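## Task

Pick up the wine glass lying or standing on the table and hang it inverted on the rack, with its stem seated deep in a curl that holds no other glass, and with the glass in contact with the wire alone. It fails if the glass is thrown, dropped, or allowed to slide out of the grip by more than about a thumb's length. All glasses are fragile: striking anything they were not already resting against, with the force of a thumb-length fall, may fail the task, and any upright glass that tips over while unheld fails it. The rack must stay upright, nothing may be pushed or set off the table, and the result must hold on its own without the robot supporting it. Finish by releasing the glass and withdrawing the gripper.

## Robot and tools

Robot: two arms, left_arm and right_arm, each ending in a two-finger gripper. Everything is given in one scene frame: origin on the tabletop midway between the arms, +x out across the table, +z up, and left_arm sits on the +y side. The arm names do not match image left/right. Gripper axes: fingers extend along the gripper's own +z, and they close and open along its y. end_effector_position is the spot between the finger pads, roughly 1 cm short of the tips. Joint ranges (rad), base to hand: waist -2.618 to 3.054, shoulder 0.000 to 3.142, elbow 0.000 to 3.142, wrist pitch -1.571 to 1.571, wrist yaw -1.571 to 1.571, wrist roll -2.094 to 2.094.

Row layout (used by both motion tools): a flat list of 16 numbers covering both arms, left first: x, y, z, qw, qx, qy, qz, opening for left_arm, then the same eight for right_arm. x, y, z are an absolute target position for that gripper in metres in the scene frame; qw..qz are an absolute target orientation quaternion, w first, same frame. Opening runs -1 (closed) to +1 (fully open, 0.094 m). Both arms must always be filled in, even if one is idle; to keep an arm still, repeat its last reported position and quaternion and its current opening. To keep a wrist orientation steady, resend the same quaternion you chose rather than copying the reported one, which drifts.

execute_actions(actions): a list of actions run in sequence. Each action is up to 15 rows; each row lasts one control step (1/30 s), and if fewer than 15 rows are given the final one is repeated to fill the action. An empty list just returns state and images. A target more than 0.6 m from where that gripper starts the action, along any of its own axes, gets the action rejected for both arms; a malformed action, or a first action failing that check against the latest state, rejects the whole call.

move(target, speed, blocking): target is one 16-number row as above, absolute poses. Each gripper travels a straight line toward it; both arms finish together, within 0.5 to 10 s (cut off at 10 s). speed is the path top speed in m/s, 0.002 to 0.5, default 0.25; rotation capped at twice that in rad/s. Orientation takes the shorter way. Paths do not avoid obstacles or the other arm, and grippers may lag, wander, or overshoot the speed, mostly near full stretch. Opening is applied at the start. Faster contact hits harder; aiming further past a contact presses harder. blocking=false returns after 0.5 s while motion continues; then call wait or stop before any new motion. The result adds a move: line (done, off_target, moving, held, fault) and limits: paced means the sent pose was clipped, held means a safety check stalled some steps (after which the arm may rush). Distance to target per gripper is also reported.

wait(seconds): 0 to 10; the scene runs with commands held, returning early if a running move ends. stop(): brakes a running move (needs braking room; fingers keep moving). zoom_image(camera, region): enlarges a region [x0, y0, x1, y1] in pixels (origin top-left, at most 504 by 504) of one camera's latest image; cameras cam_head_left, cam_head_right, cam_high, cam_low, cam_left_wrist, cam_right_wrist, all 504x504. finished_scene(scene): ends the current scene (give its number) after the last command is held; irreversible, and its reply states success and gives the next task. Replying with no tool call ends everything.

Control behaviour: each step, the commanded pose is limited to 70 mm and 16 degrees from the measured pose, then damped IK drives the joints, favouring position over orientation. Far targets may need several actions; after an action the arm only continues up to its last clipped pose, so send the remainder next. Motions commonly finish a centimetre or more short, usually low. Elbows never fully straighten. Reported hand positions can be off, especially at long reach. The robot keeps its last command between your replies.

Result lines: state line left_arm: ... | right_arm: ... with position and quaternion; Hand target lines show the pose each arm is currently driven toward; step readings list positions at some steps, with HELD marking blocked steps; pose unreachable means the clearance check altered or blocked that arm's command; grip_measured is finger opening on the command scale (last Joint positions value is metres), offset up to about 1 mm per gripper. FAULT lines report an arm stop.

Gripping: fingers go to the commanded value; to hold something command below grip_measured, about 0.03 under for a firm hold, less for lighter. Pad force is roughly 50 to 62 N, lower on thin parts (under ~2 mm, like a stem) and briefly spiking on first contact.

Heat: holding loads warms motors. MOTOR HOT appears from 75 °C; at 90 °C that arm halts 10 s (then that threshold is off for 5 min); at 100 °C the arm loses hold and drops. Any stop costs.

Avoid: arm-to-arm collisions or pressing, fast contact with glasses, rack or table, toppling the rack or a standing glass, disturbing hanging glasses, anything leaving the table, and letting the glass slip. Objects may occasionally get a small external push. Go slowly near contact, release, then retract clear.

Each tool is called after ">>>" as name(argument=value, ...) on one line, values as JSON.

## Session

>>> execute_actions(actions=[])

Scene clock: 0.00 s.
left_arm: end_effector_position=(+0.3379, +0.2278, +0.1923) grip_measured=+1.000 end_effector_quat_wxyz=(+0.623, -0.248, +0.723, +0.164) | right_arm: end_effector_position=(+0.4135, -0.3326, +0.3531) grip_measured=+1.000 end_effector_quat_wxyz=(+0.715, +0.218, +0.652, -0.127)
Joint positions: left_arm=[-0.693  1.304  0.586  0.198 -1.223 -0.566  0.094] | right_arm=[0.195 1.119 0.808 0.38  0.666 0.104 0.094]
Joint velocities: left_arm=[ 0.002 -0.007  0.012 -0.022  0.007  0.007  0.   ] | right_arm=[-0.002  0.002  0.012  0.037  0.037 -0.037  0.   ]
Motor temperatures (°C, as the motors report them): left_arm=[24 23 25 23 25 23] | right_arm=[23 23 24 22 22 22]
Hand target (left_arm): +0.338, +0.228, +0.198; +0.628, -0.255, +0.717, +0.161
Hand target (right_arm): +0.411, -0.333, +0.367; +0.727, +0.222, +0.638, -0.121

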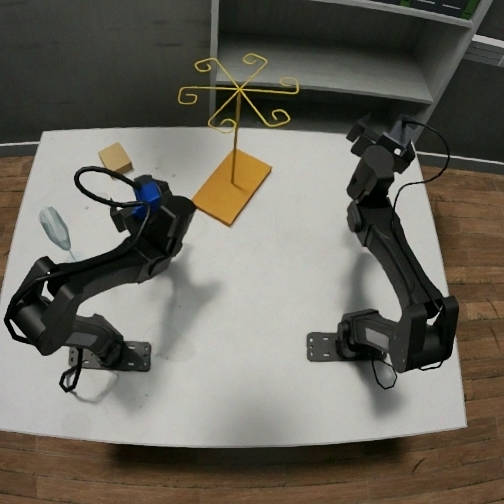

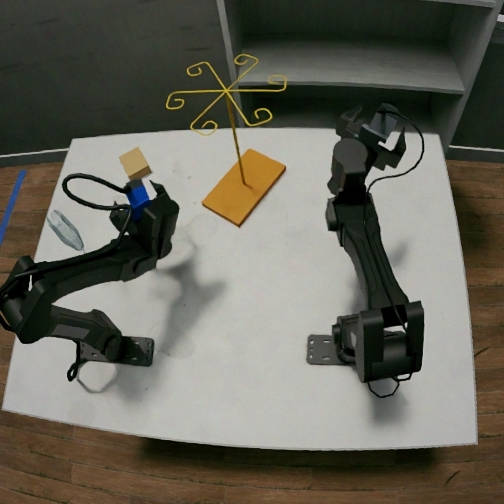

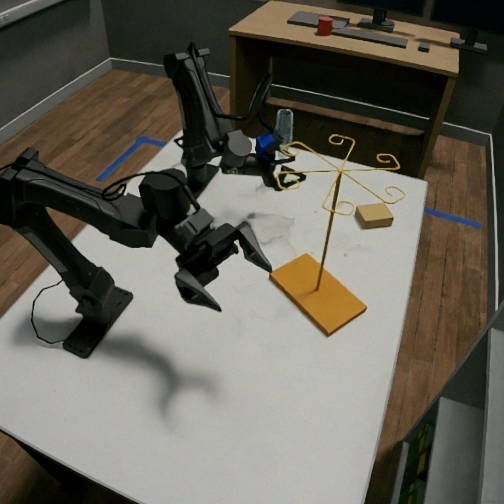

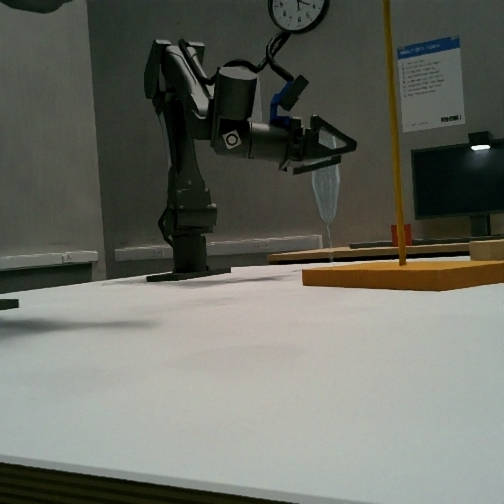

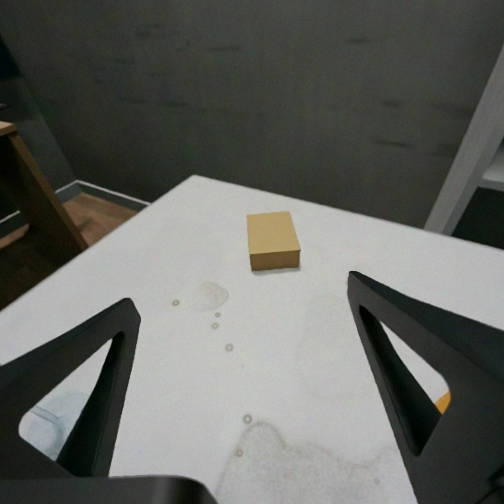

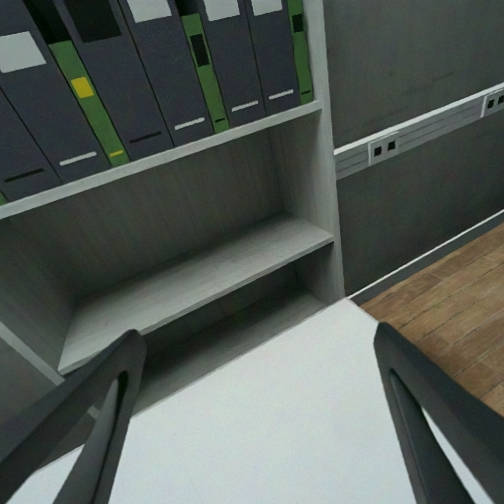

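>>> zoom_image(camera="cam_head_left", region=[0, 40, 320, 300])

>>> zoom_image(camera="cam_low", region=[250, 100, 420, 300])

>>> zoom_image(camera="cam_high", region=[230, 90, 430, 340])

Region (0, 40, 320, 300) of cam_head_left's 504x504 image, scaled by 1.575, with more detail than that image has; it fills the top 410 rows of this view, and the rest is white.

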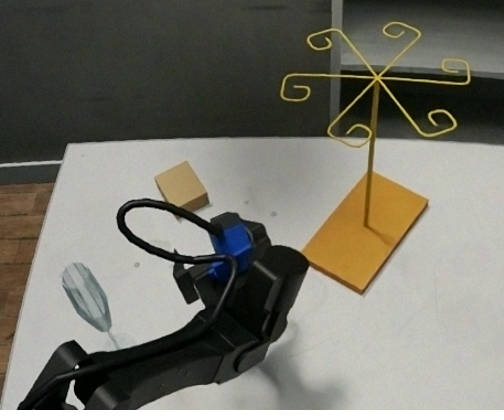

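Region (250, 100, 420, 300) of cam_low's 504x504 image, scaled by 2.520, with more detail than that image has; it fills the left 428 columns of this view, and the rest is white.

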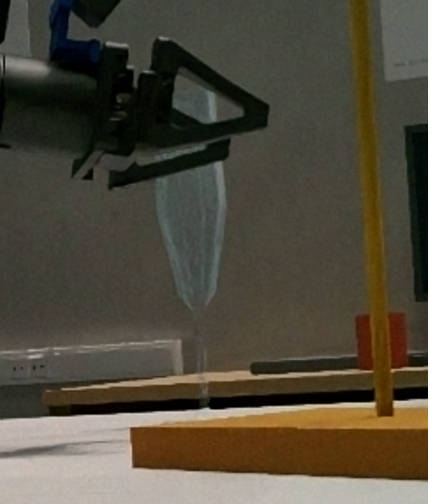

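Region (230, 90, 430, 340) of cam_high's 504x504 image, scaled by 2.016, with more detail than that image has; it fills the left 403 columns of this view, and the rest is white.

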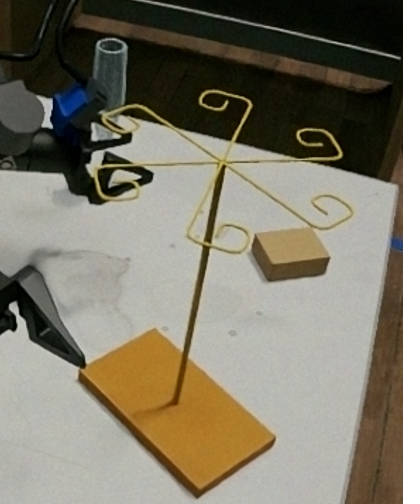

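>>> move(target=[0.24,0.14,0.22,0.623,-0.248,0.723,0.164,1,0.4135,-0.3326,0.36,0.715,0.218,0.652,-0.127,1])

Scene clock: 103.53 s.
left_arm: end_effector_position=(+0.2467, +0.1368, +0.2104) grip_measured=+1.000 end_effector_quat_wxyz=(+0.697, -0.142, +0.697, +0.088) | right_arm: end_effector_position=(+0.4138, -0.3325, +0.3462) grip_measured=+1.000 end_effector_quat_wxyz=(+0.705, +0.214, +0.663, -0.132)
Joint positions: left_arm=[-1.249  1.25   0.601 -0.281 -1.556 -1.005  0.094] | right_arm=[0.195 1.119 0.808 0.347 0.666 0.104 0.094]
Joint velocities: left_arm=[-0.002  0.017  0.007 -0.066 -0.007 -0.037  0.   ] | right_arm=[ 0.002  0.007 -0.032  0.022  0.007 -0.007  0.   ]
Motor temperatures (°C, as the motors report them): left_arm=[24 25 29 27 25 23] | right_arm=[23 24 27 30 22 22]
Hand target (left_arm): +0.243, +0.139, +0.219; +0.705, -0.148, +0.689, +0.082
Hand target (right_arm): +0.413, -0.333, +0.360; +0.715, +0.218, +0.652, -0.127
Off the commanded pose (left_arm): 0.012 m, 17 deg; orientation clipped at the last step of the last action.
Off the commanded pose (right_arm): 0.014 m, 2 deg.
joint sent to its limit (left arm) — the command would take joint 5 (wrist yaw) past its lower limit, so that joint was sent only as far as its limit.
move: off_target (left_arm, right_arm); limits=paced

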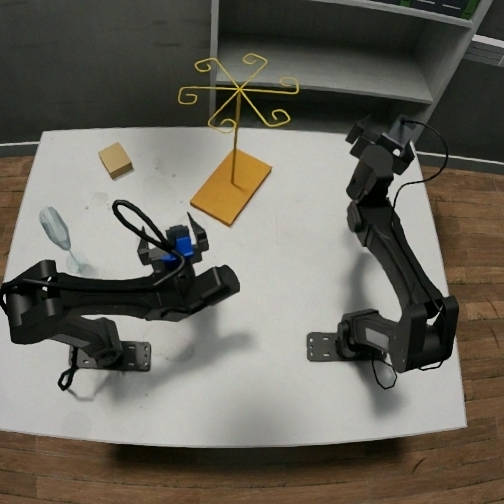

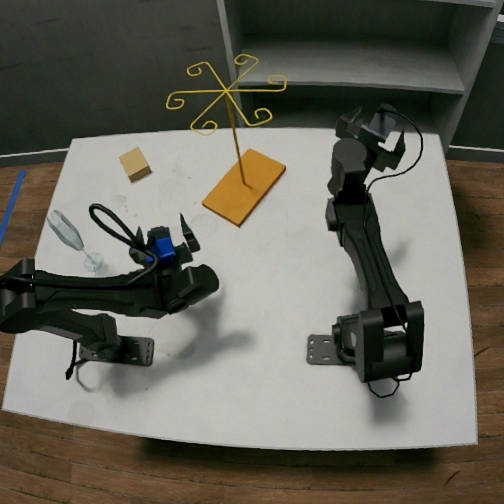

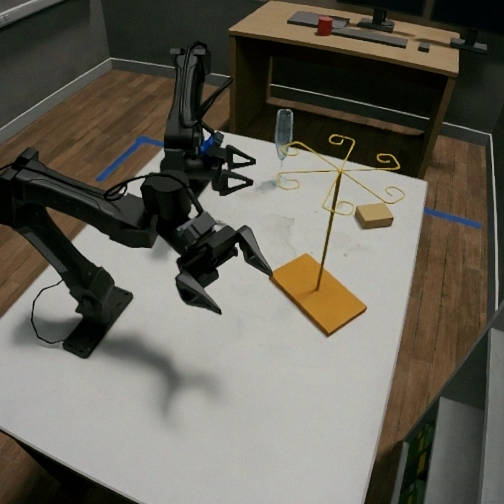

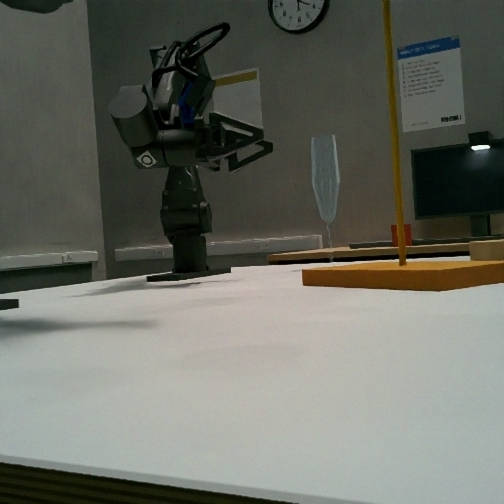

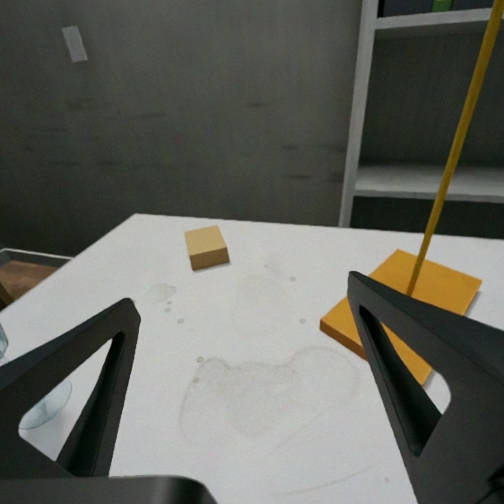

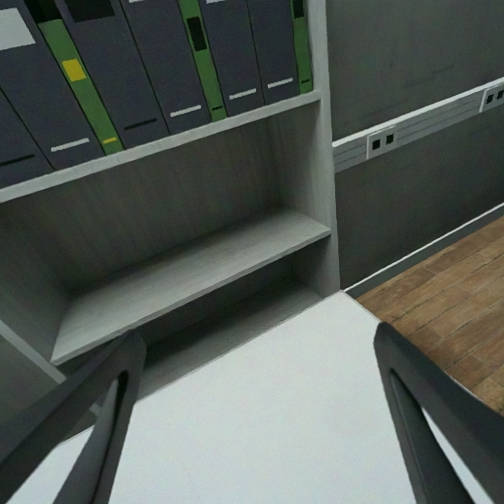

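>>> move(target=[0.24,0.15,0.40,0.697,-0.142,0.697,0.088,1,0.4135,-0.3326,0.36,0.715,0.218,0.652,-0.127,1])

>>> move(target=[0.38,0.33,0.40,0.707,0,0.707,0,1,0.4135,-0.3326,0.36,0.715,0.218,0.652,-0.127,1])

Scene clock: 209.53 s.
left_arm: end_effector_position=(+0.2428, +0.1480, +0.3915) grip_measured=+1.000 end_effector_quat_wxyz=(+0.700, -0.141, +0.695, +0.087) | right_arm: end_effector_position=(+0.4138, -0.3325, +0.3456) grip_measured=+1.000 end_effector_quat_wxyz=(+0.704, +0.214, +0.664, -0.133)
Joint positions: left_arm=[-1.249  1.071  1.128 -0.521 -1.557 -0.541  0.094] | right_arm=[0.195 1.119 0.808 0.344 0.666 0.104 0.094]
Joint velocities: left_arm=[-0.002  0.017  0.027 -0.081  0.022  0.007  0.   ] | right_arm=[ 0.002 -0.007 -0.007 -0.007 -0.007  0.022  0.   ]
Motor temperatures (°C, as the motors report them): left_arm=[24 25 30 26 26 23] | right_arm=[23 24 29 32 22 22]
Hand target (left_arm): +0.240, +0.152, +0.399; +0.701, -0.140, +0.694, +0.087
Hand target (right_arm): +0.413, -0.333, +0.360; +0.715, +0.218, +0.652, -0.127
Off the commanded pose (left_arm): 0.009 m, 0 deg.
Off the commanded pose (right_arm): 0.014 m, 2 deg.
move: off_target (right_arm)

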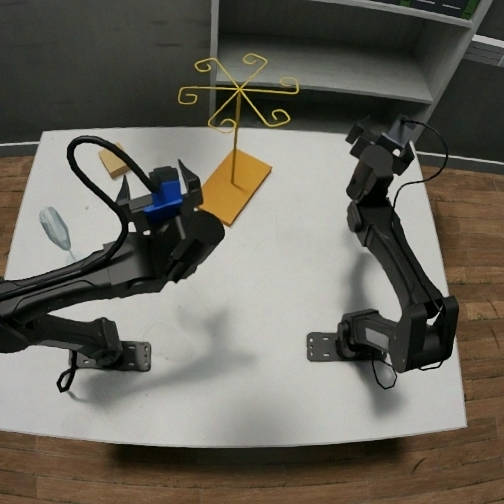

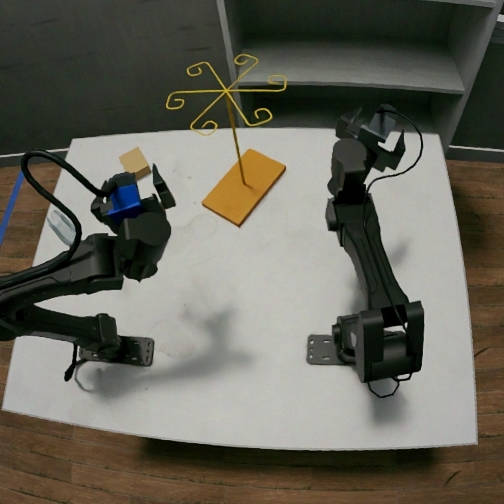

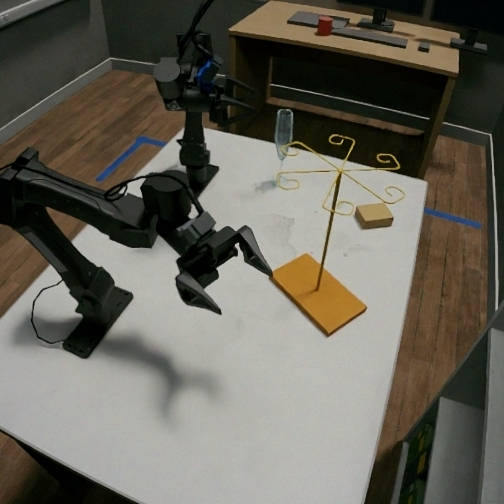

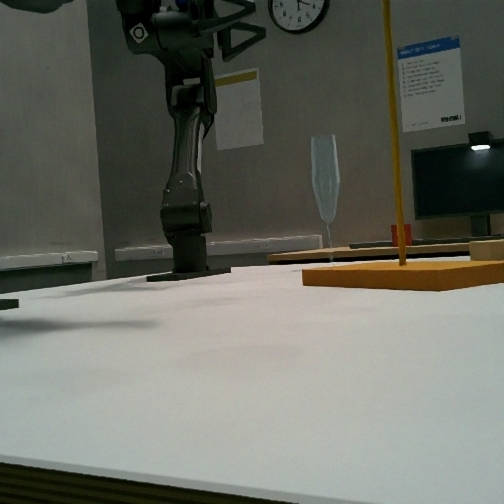

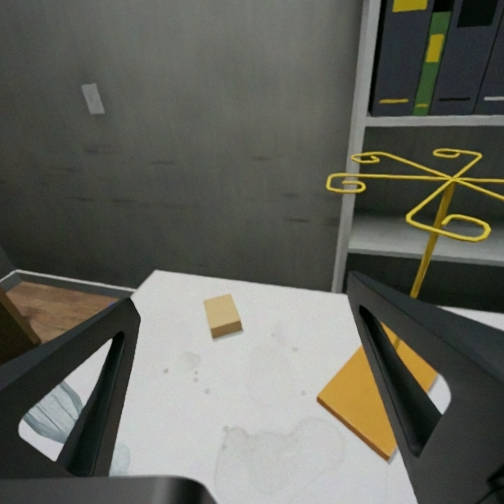

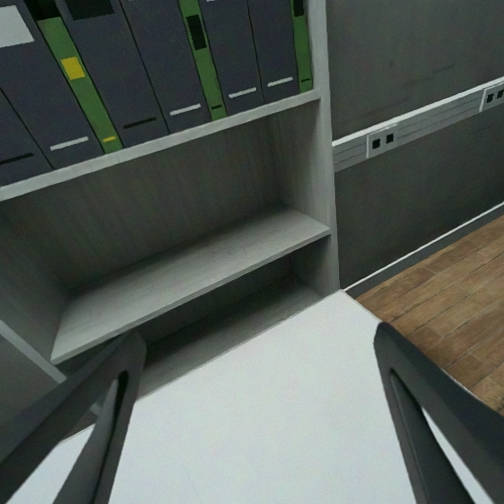

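Scene clock: 211.47 s.
left_arm: end_effector_position=(+0.3735, +0.3258, +0.3991) grip_measured=+1.000 end_effector_quat_wxyz=(+0.703, +0.001, +0.711, -0.000) | right_arm: end_effector_position=(+0.4138, -0.3325, +0.3450) grip_measured=+1.000 end_effector_quat_wxyz=(+0.703, +0.213, +0.665, -0.133)
Joint positions: left_arm=[ 0.235  1.004  1.006 -0.013  0.251  0.005  0.094] | right_arm=[0.195 1.119 0.808 0.341 0.666 0.104 0.094]
Joint velocities: left_arm=[ 0.017 -0.012  0.002 -0.022  0.007 -0.022  0.   ] | right_arm=[ 0.002 -0.012 -0.002 -0.007 -0.022 -0.007  0.   ]
Motor temperatures (°C, as the motors report them): left_arm=[24 25 30 26 26 23] | right_arm=[23 24 29 33 22 22]
Hand target (left_arm): +0.376, +0.329, +0.401; +0.708, +0.004, +0.706, +0.004
Hand target (right_arm): +0.413, -0.333, +0.360; +0.715, +0.218, +0.652, -0.127
Off the commanded pose (left_arm): 0.008 m, 1 deg.
Off the commanded pose (right_arm): 0.015 m, 2 deg.
move: off_target (right_arm); limits=paced

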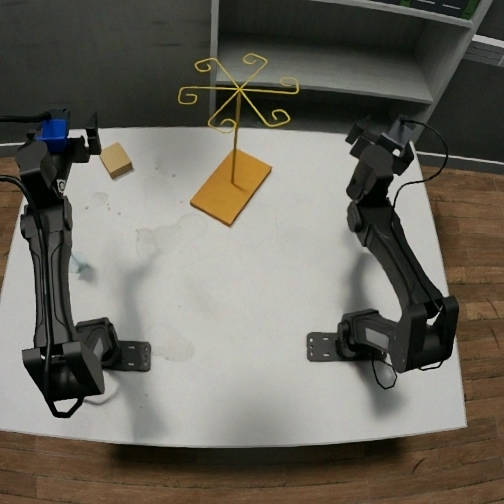

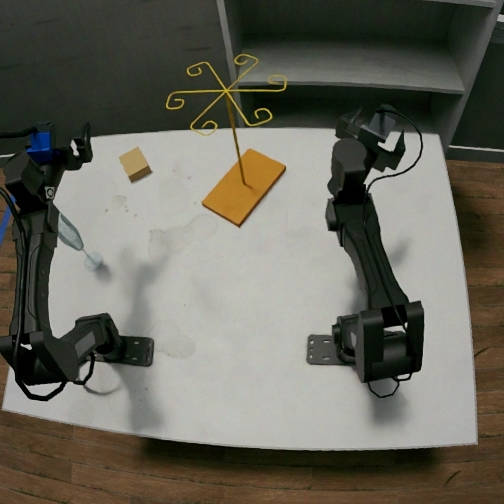

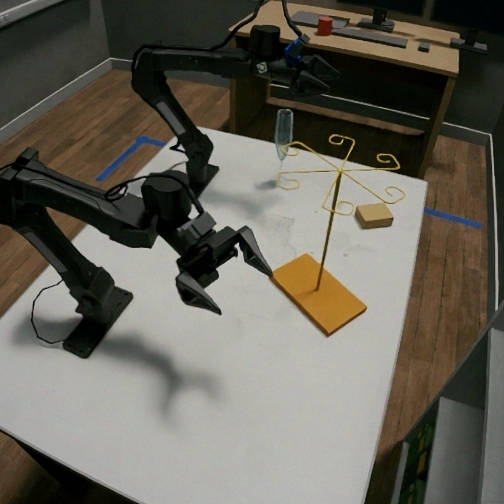

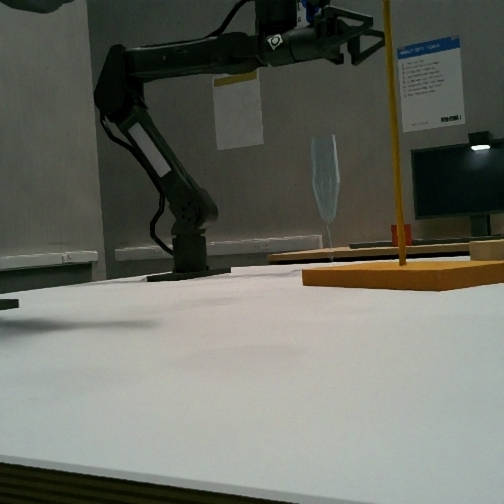

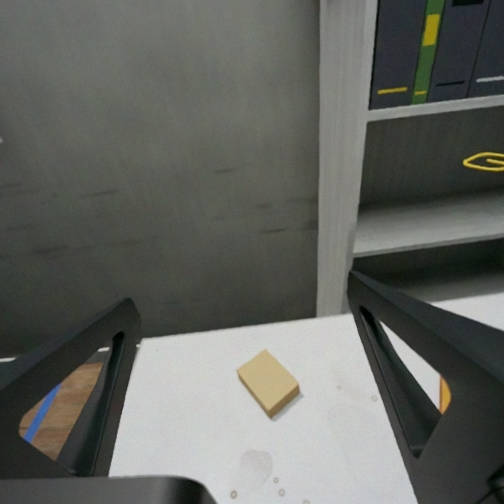

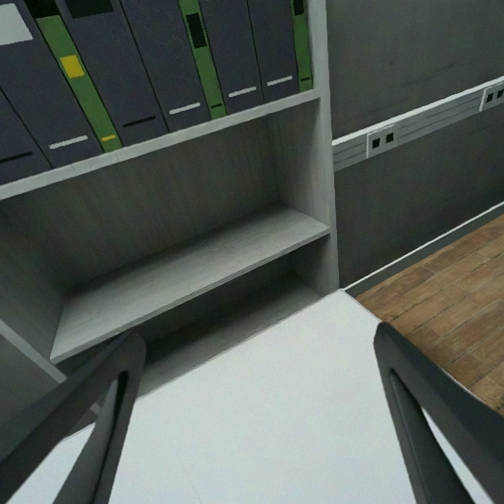

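>>> move(target=[0.28,0.36,0.34,0.675,0.209,0.675,-0.209,1,0.4135,-0.3326,0.345,0.705,0.214,0.663,-0.132,1])

Scene clock: 249.47 s.
left_arm: end_effector_position=(+0.2822, +0.3550, +0.3400) grip_measured=+1.000 end_effector_quat_wxyz=(+0.674, +0.208, +0.677, -0.208) | right_arm: end_effector_position=(+0.4139, -0.3325, +0.3444) grip_measured=+1.000 end_effector_quat_wxyz=(+0.702, +0.213, +0.666, -0.134)
Joint positions: left_arm=[0.932 1.084 0.837 0.112 1.543 0.133 0.094] | right_arm=[0.195 1.119 0.808 0.339 0.666 0.104 0.094]
Joint velocities: left_arm=[ 0.007 -0.017 -0.012 -0.037 -0.022 -0.007  0.   ] | right_arm=[-0.007 -0.007  0.007 -0.022  0.037  0.066  0.   ]
Motor temperatures (°C, as the motors report them): left_arm=[24 24 30 31 25 23] | right_arm=[23 24 29 33 22 22]
Hand target (left_arm): +0.282, +0.357, +0.338; +0.675, +0.210, +0.676, -0.208
Hand target (right_arm): +0.414, -0.333, +0.345; +0.705, +0.214, +0.663, -0.132
Off the commanded pose (left_arm): 0.005 m, 0 deg.
Off the commanded pose (right_arm): 0.001 m, 1 deg.
move: done

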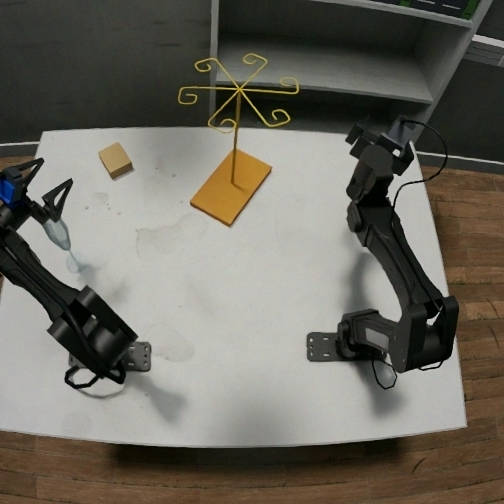

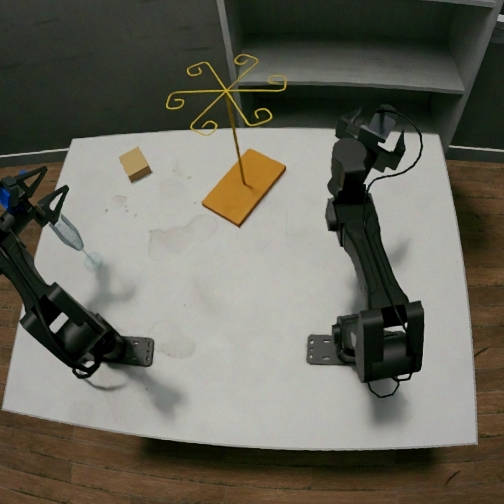

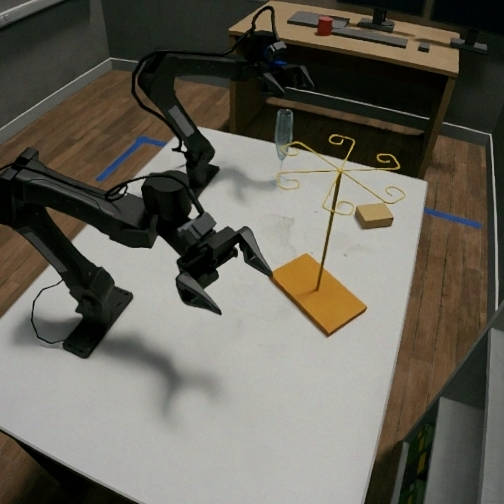

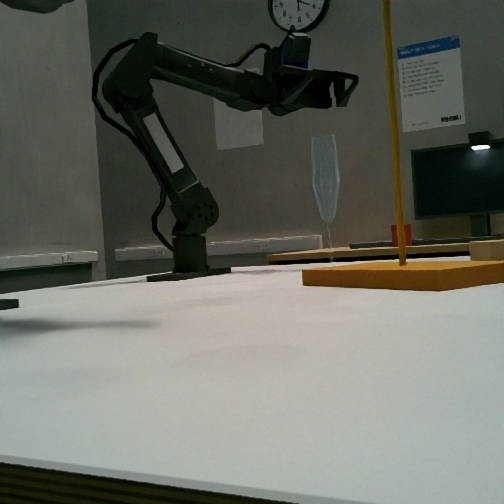

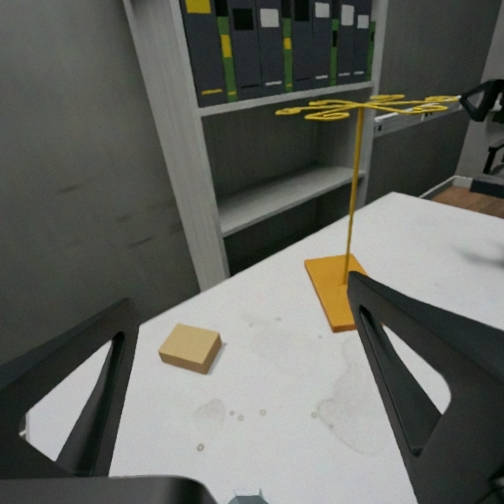

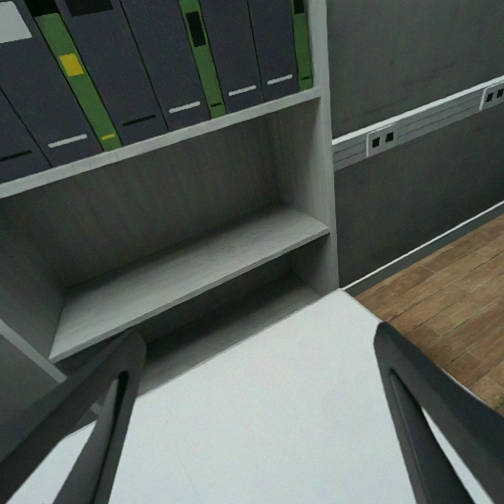

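>>> move(target=[0.268,0.368,0.295,0.675,0.209,0.675,-0.209,1,0.4135,-0.3326,0.345,0.705,0.214,0.663,-0.132,1], speed=0.1)

>>> zoom_image(camera="cam_head_left", region=[0, 140, 160, 290])

>>> zoom_image(camera="cam_high", region=[220, 40, 360, 200])

Scene clock: 269.83 s.
left_arm: end_effector_position=(+0.2722, +0.3689, +0.2921) grip_measured=+1.000 end_effector_quat_wxyz=(+0.677, +0.177, +0.686, -0.196) | right_arm: end_effector_position=(+0.4139, -0.3325, +0.3441) grip_measured=+1.000 end_effector_quat_wxyz=(+0.702, +0.213, +0.666, -0.134)
Joint positions: left_arm=[1.005 1.084 0.685 0.122 1.552 0.247 0.094] | right_arm=[0.195 1.119 0.808 0.337 0.666 0.104 0.094]
Joint velocities: left_arm=[-0.002 -0.002 -0.007  0.022  0.037  0.007  0.   ] | right_arm=[ 0.012 -0.012 -0.012 -0.051  0.022 -0.022  0.   ]
Motor temperatures (°C, as the motors report them): left_arm=[24 24 30 29 25 23] | right_arm=[23 24 28 34 22 22]
Hand target (left_arm): +0.269, +0.368, +0.295; +0.681, +0.187, +0.683, -0.187
Hand target (right_arm): +0.414, -0.333, +0.345; +0.705, +0.214, +0.663, -0.132
Off the commanded pose (left_arm): 0.005 m, 4 deg.
Off the commanded pose (right_arm): 0.001 m, 1 deg.
joint sent to its limit (left arm) — the command would take joint 5 (wrist yaw) past its upper limit, so that joint was sent only as far as its limit.
move: off_target (left_arm)

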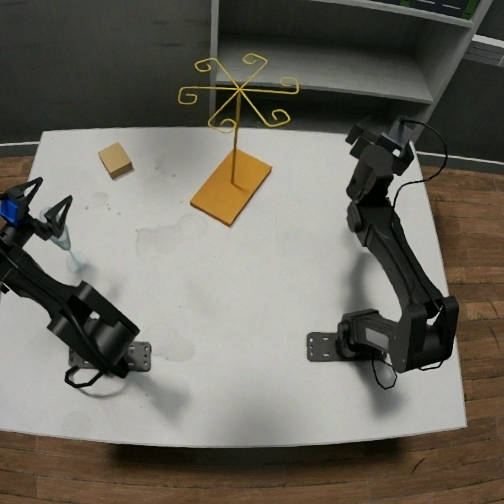

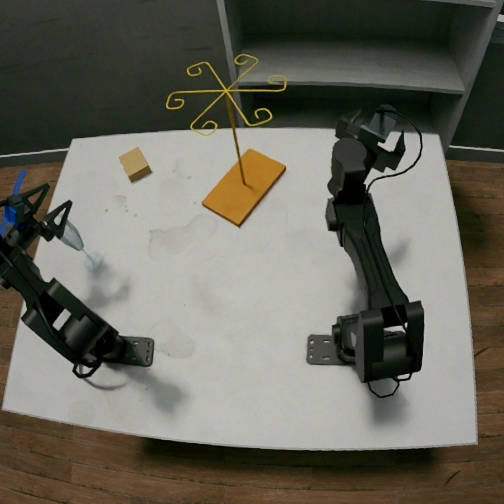

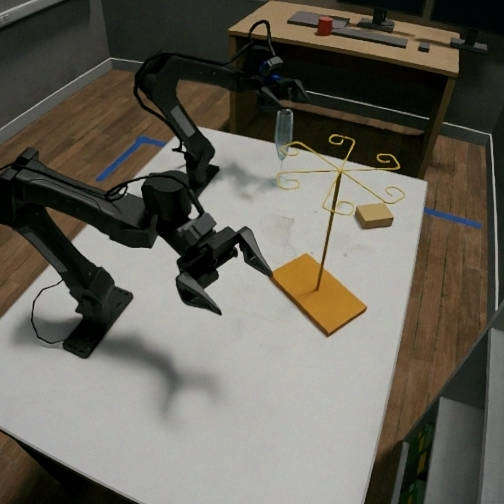

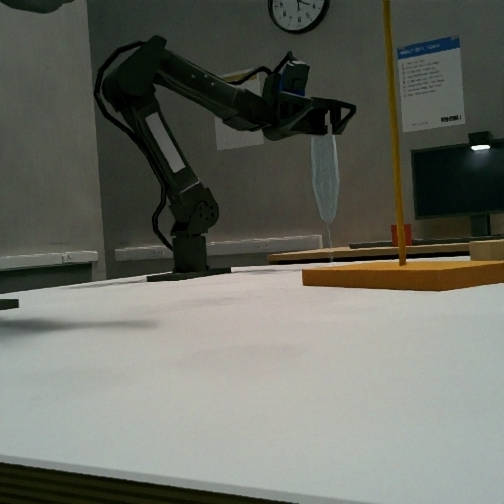

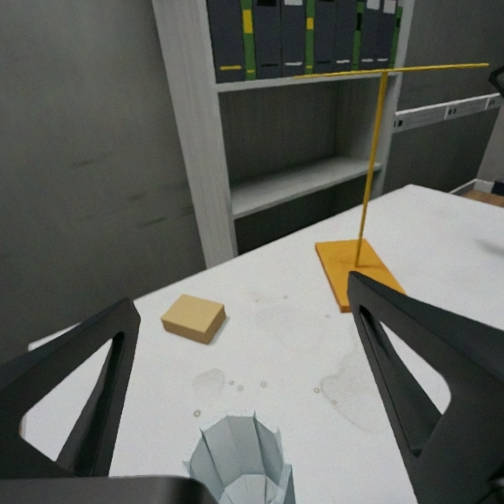

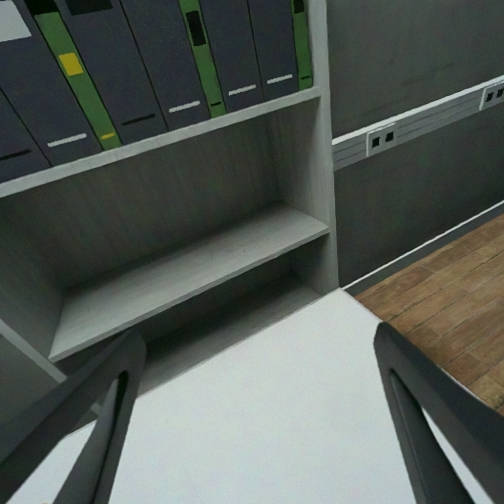

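Region (0, 140, 160, 290) of cam_head_left's 504x504 image, scaled by 3.150, with more detail than that image has; it fills the top 472 rows of this view, and the rest is white.

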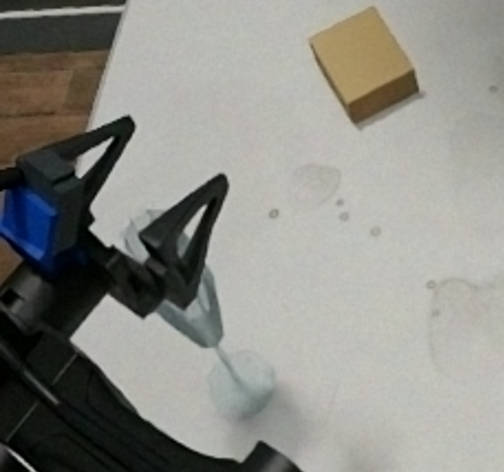

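Region (220, 40, 360, 200) of cam_high's 504x504 image, scaled by 3.150, with more detail than that image has; it fills the left 441 columns of this view, and the rest is white.

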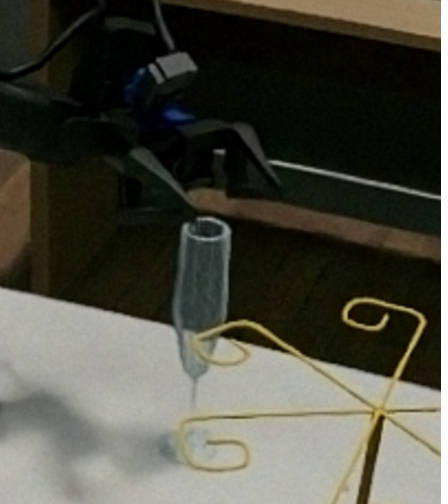

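>>> move(target=[0.238,0.392,0.31,0.696,0.127,0.696,-0.127,1,0.4135,-0.3326,0.345,0.705,0.214,0.663,-0.132,1], speed=0.08)

>>> zoom_image(camera="cam_head_left", region=[0, 140, 160, 290])

>>> zoom_image(camera="cam_high", region=[220, 40, 360, 200])

Scene clock: 294.10 s.
left_arm: end_effector_position=(+0.2422, +0.3951, +0.3101) grip_measured=+1.000 end_effector_quat_wxyz=(+0.697, +0.129, +0.696, -0.116) | right_arm: end_effector_position=(+0.4139, -0.3325, +0.3436) grip_measured=+1.000 end_effector_quat_wxyz=(+0.701, +0.212, +0.667, -0.134)
Joint positions: left_arm=[1.193 0.962 0.672 0.118 1.554 0.19  0.094] | right_arm=[0.195 1.119 0.808 0.335 0.666 0.104 0.094]
Joint velocities: left_arm=[-0.017 -0.002 -0.007 -0.037  0.007  0.037  0.   ] | right_arm=[-0.007  0.017 -0.012 -0.037 -0.022  0.051  0.   ]
Motor temperatures (°C, as the motors report them): left_arm=[24 25 30 29 25 23] | right_arm=[23 24 28 34 22 22]
Hand target (left_arm): +0.239, +0.391, +0.310; +0.696, +0.122, +0.697, -0.121
Hand target (right_arm): +0.414, -0.333, +0.345; +0.705, +0.214, +0.663, -0.132
Off the commanded pose (left_arm): 0.005 m, 1 deg.
Off the commanded pose (right_arm): 0.001 m, 1 deg.
joint sent to its limit (left arm) — the command would take joint 5 (wrist yaw) past its upper limit, so that joint was sent only as far as its limit.
move: done

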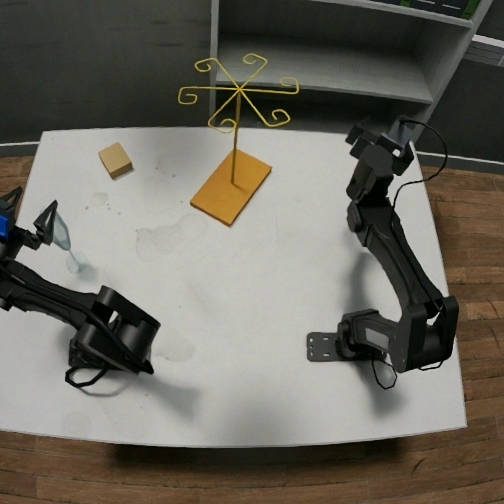

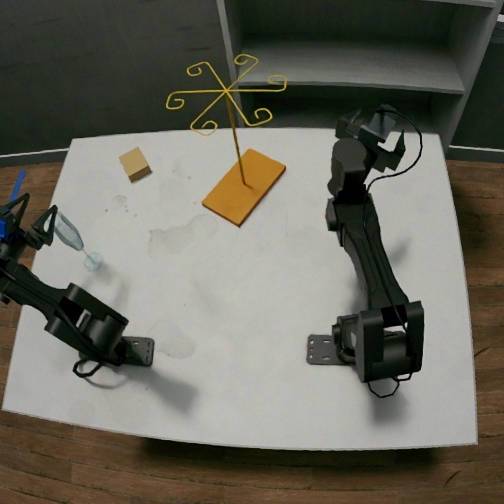

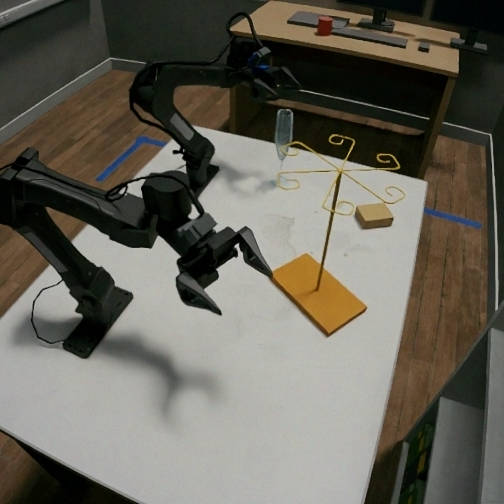

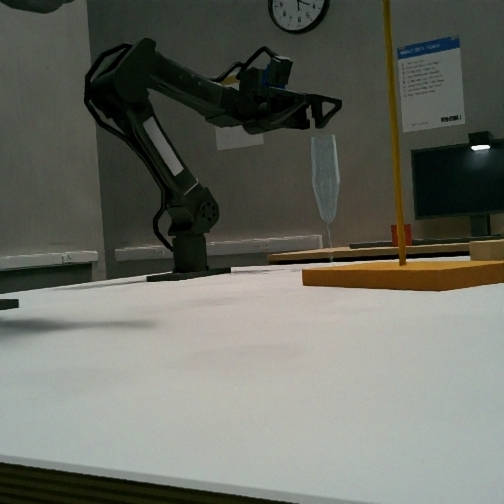

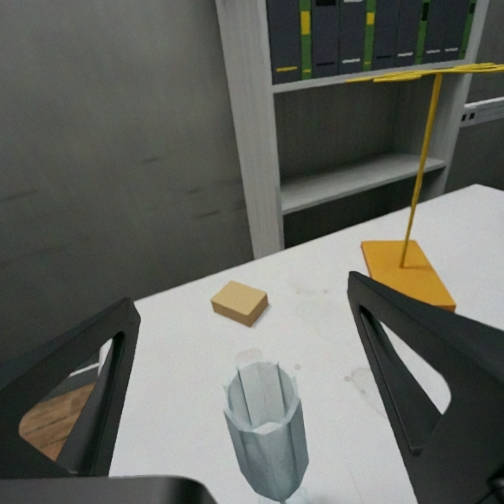

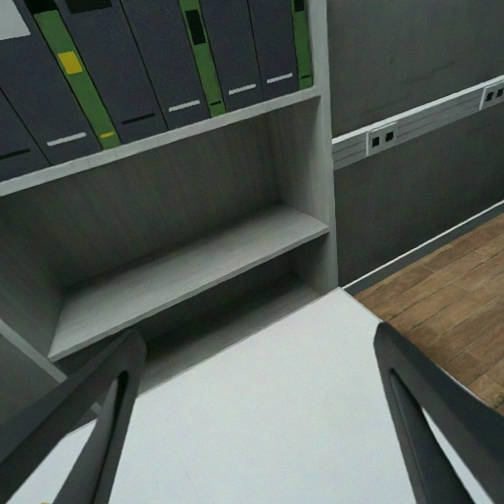

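Region (0, 140, 160, 290) of cam_head_left's 504x504 image, scaled by 3.150, with more detail than that image has; it fills the top 472 rows of this view, and the rest is white.

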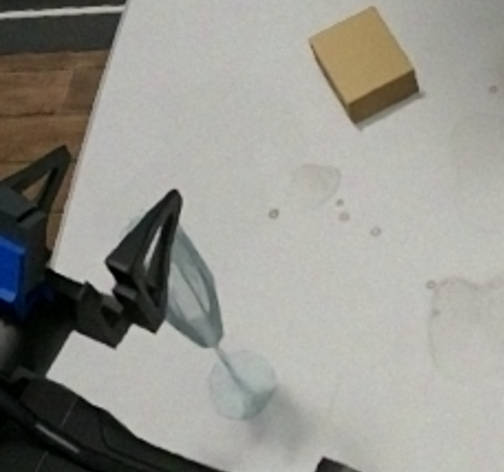

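Region (220, 40, 360, 200) of cam_high's 504x504 image, scaled by 3.150, with more detail than that image has; it fills the left 441 columns of this view, and the rest is white.

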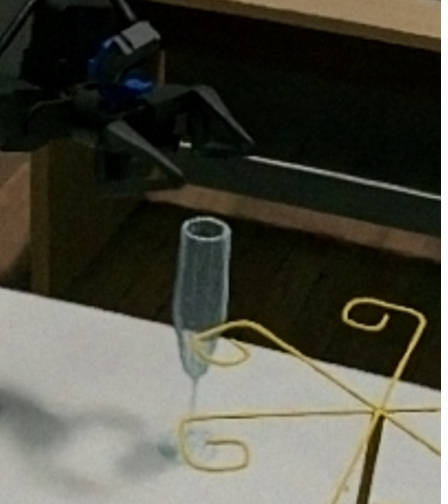

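>>> move(target=[0.234,0.381,0.265,0.696,0.127,0.696,-0.127,1,0.4135,-0.3326,0.345,0.705,0.214,0.663,-0.132,1], speed=0.05)

>>> zoom_image(camera="cam_head_left", region=[0, 140, 160, 290])

>>> zoom_image(camera="cam_high", region=[220, 40, 360, 200])

Scene clock: 316.17 s.
left_arm: end_effector_position=(+0.2381, +0.3842, +0.2623) grip_measured=+1.000 end_effector_quat_wxyz=(+0.692, +0.110, +0.700, -0.135) | right_arm: end_effector_position=(+0.4139, -0.3325, +0.3432) grip_measured=+1.000 end_effector_quat_wxyz=(+0.701, +0.212, +0.668, -0.135)
Joint positions: left_arm=[1.193 0.938 0.511 0.118 1.554 0.272 0.094] | right_arm=[0.195 1.119 0.808 0.333 0.666 0.104 0.094]
Joint velocities: left_arm=[ 0.007  0.007 -0.012 -0.007 -0.022  0.051  0.   ] | right_arm=[-0.027  0.007 -0.022 -0.051  0.007  0.007  0.   ]
Motor temperatures (°C, as the motors report them): left_arm=[24 25 30 29 25 23] | right_arm=[23 24 28 35 22 22]
Hand target (left_arm): +0.235, +0.381, +0.265; +0.696, +0.122, +0.697, -0.122
Hand target (right_arm): +0.414, -0.333, +0.345; +0.705, +0.214, +0.663, -0.132
Off the commanded pose (left_arm): 0.006 m, 2 deg.
Off the commanded pose (right_arm): 0.002 m, 1 deg.
joint sent to its limit (left arm) — the command would take joint 5 (wrist yaw) past its upper limit, so that joint was sent only as far as its limit.
move: done

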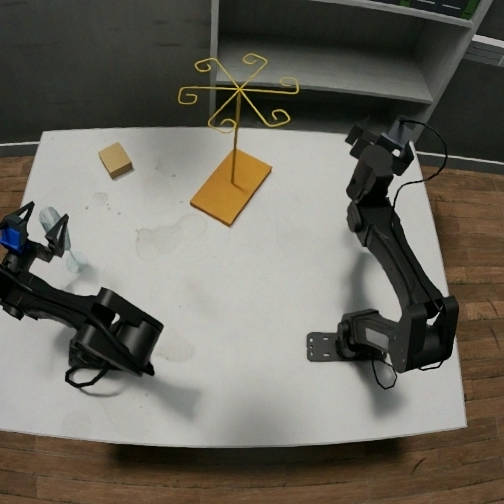

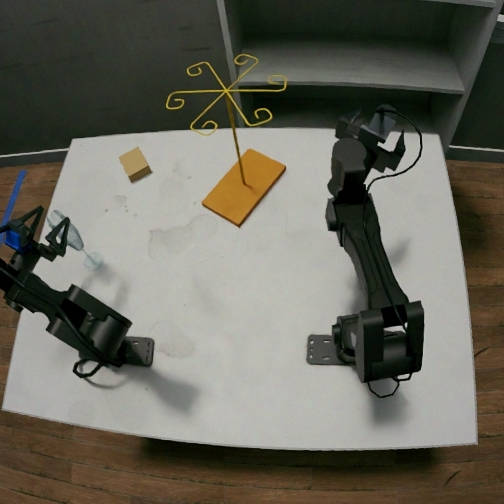

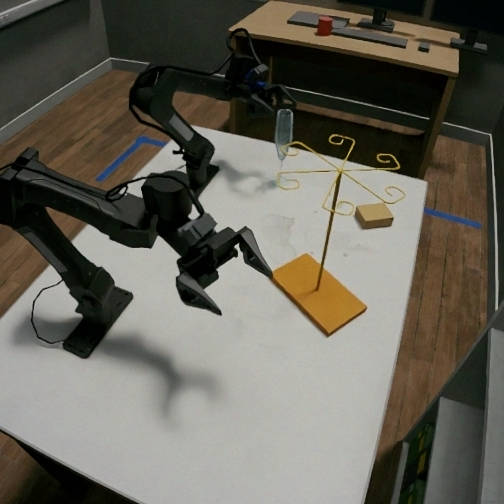

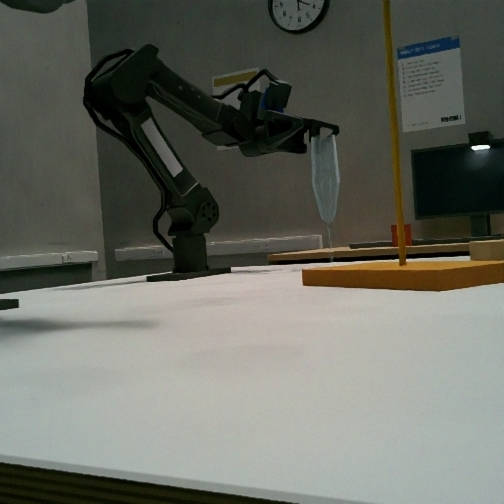

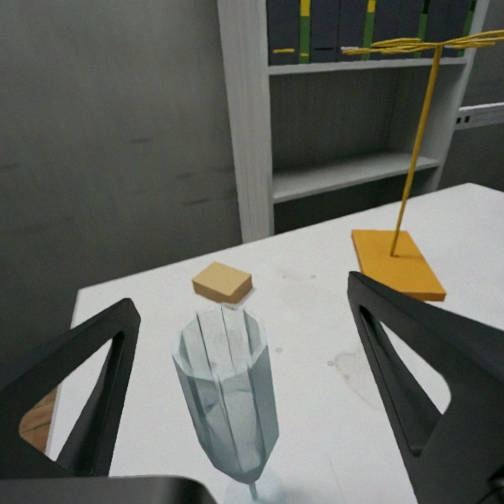

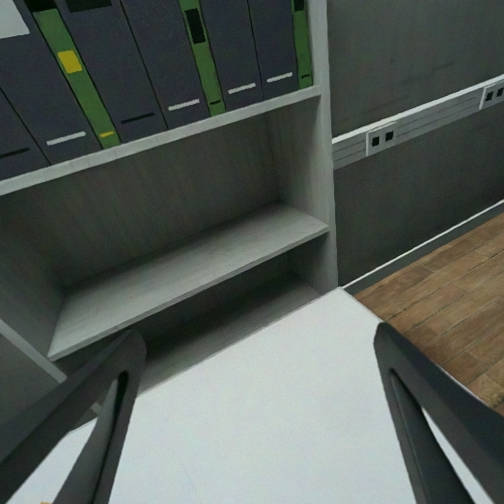

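Region (0, 140, 160, 290) of cam_head_left's 504x504 image, scaled by 3.150, with more detail than that image has; it fills the top 472 rows of this view, and the rest is white.

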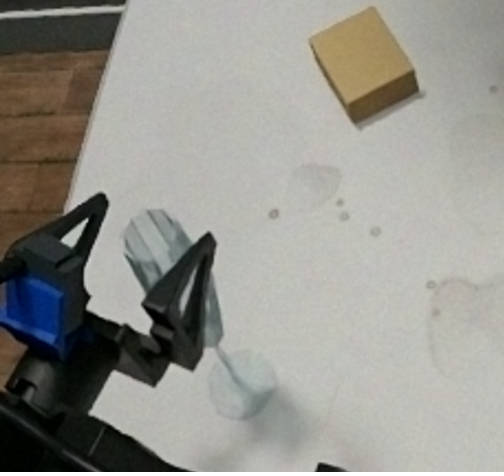

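Region (220, 40, 360, 200) of cam_high's 504x504 image, scaled by 3.150, with more detail than that image has; it fills the left 441 columns of this view, and the rest is white.

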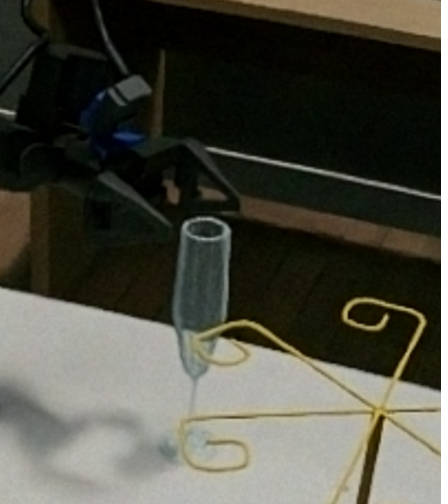

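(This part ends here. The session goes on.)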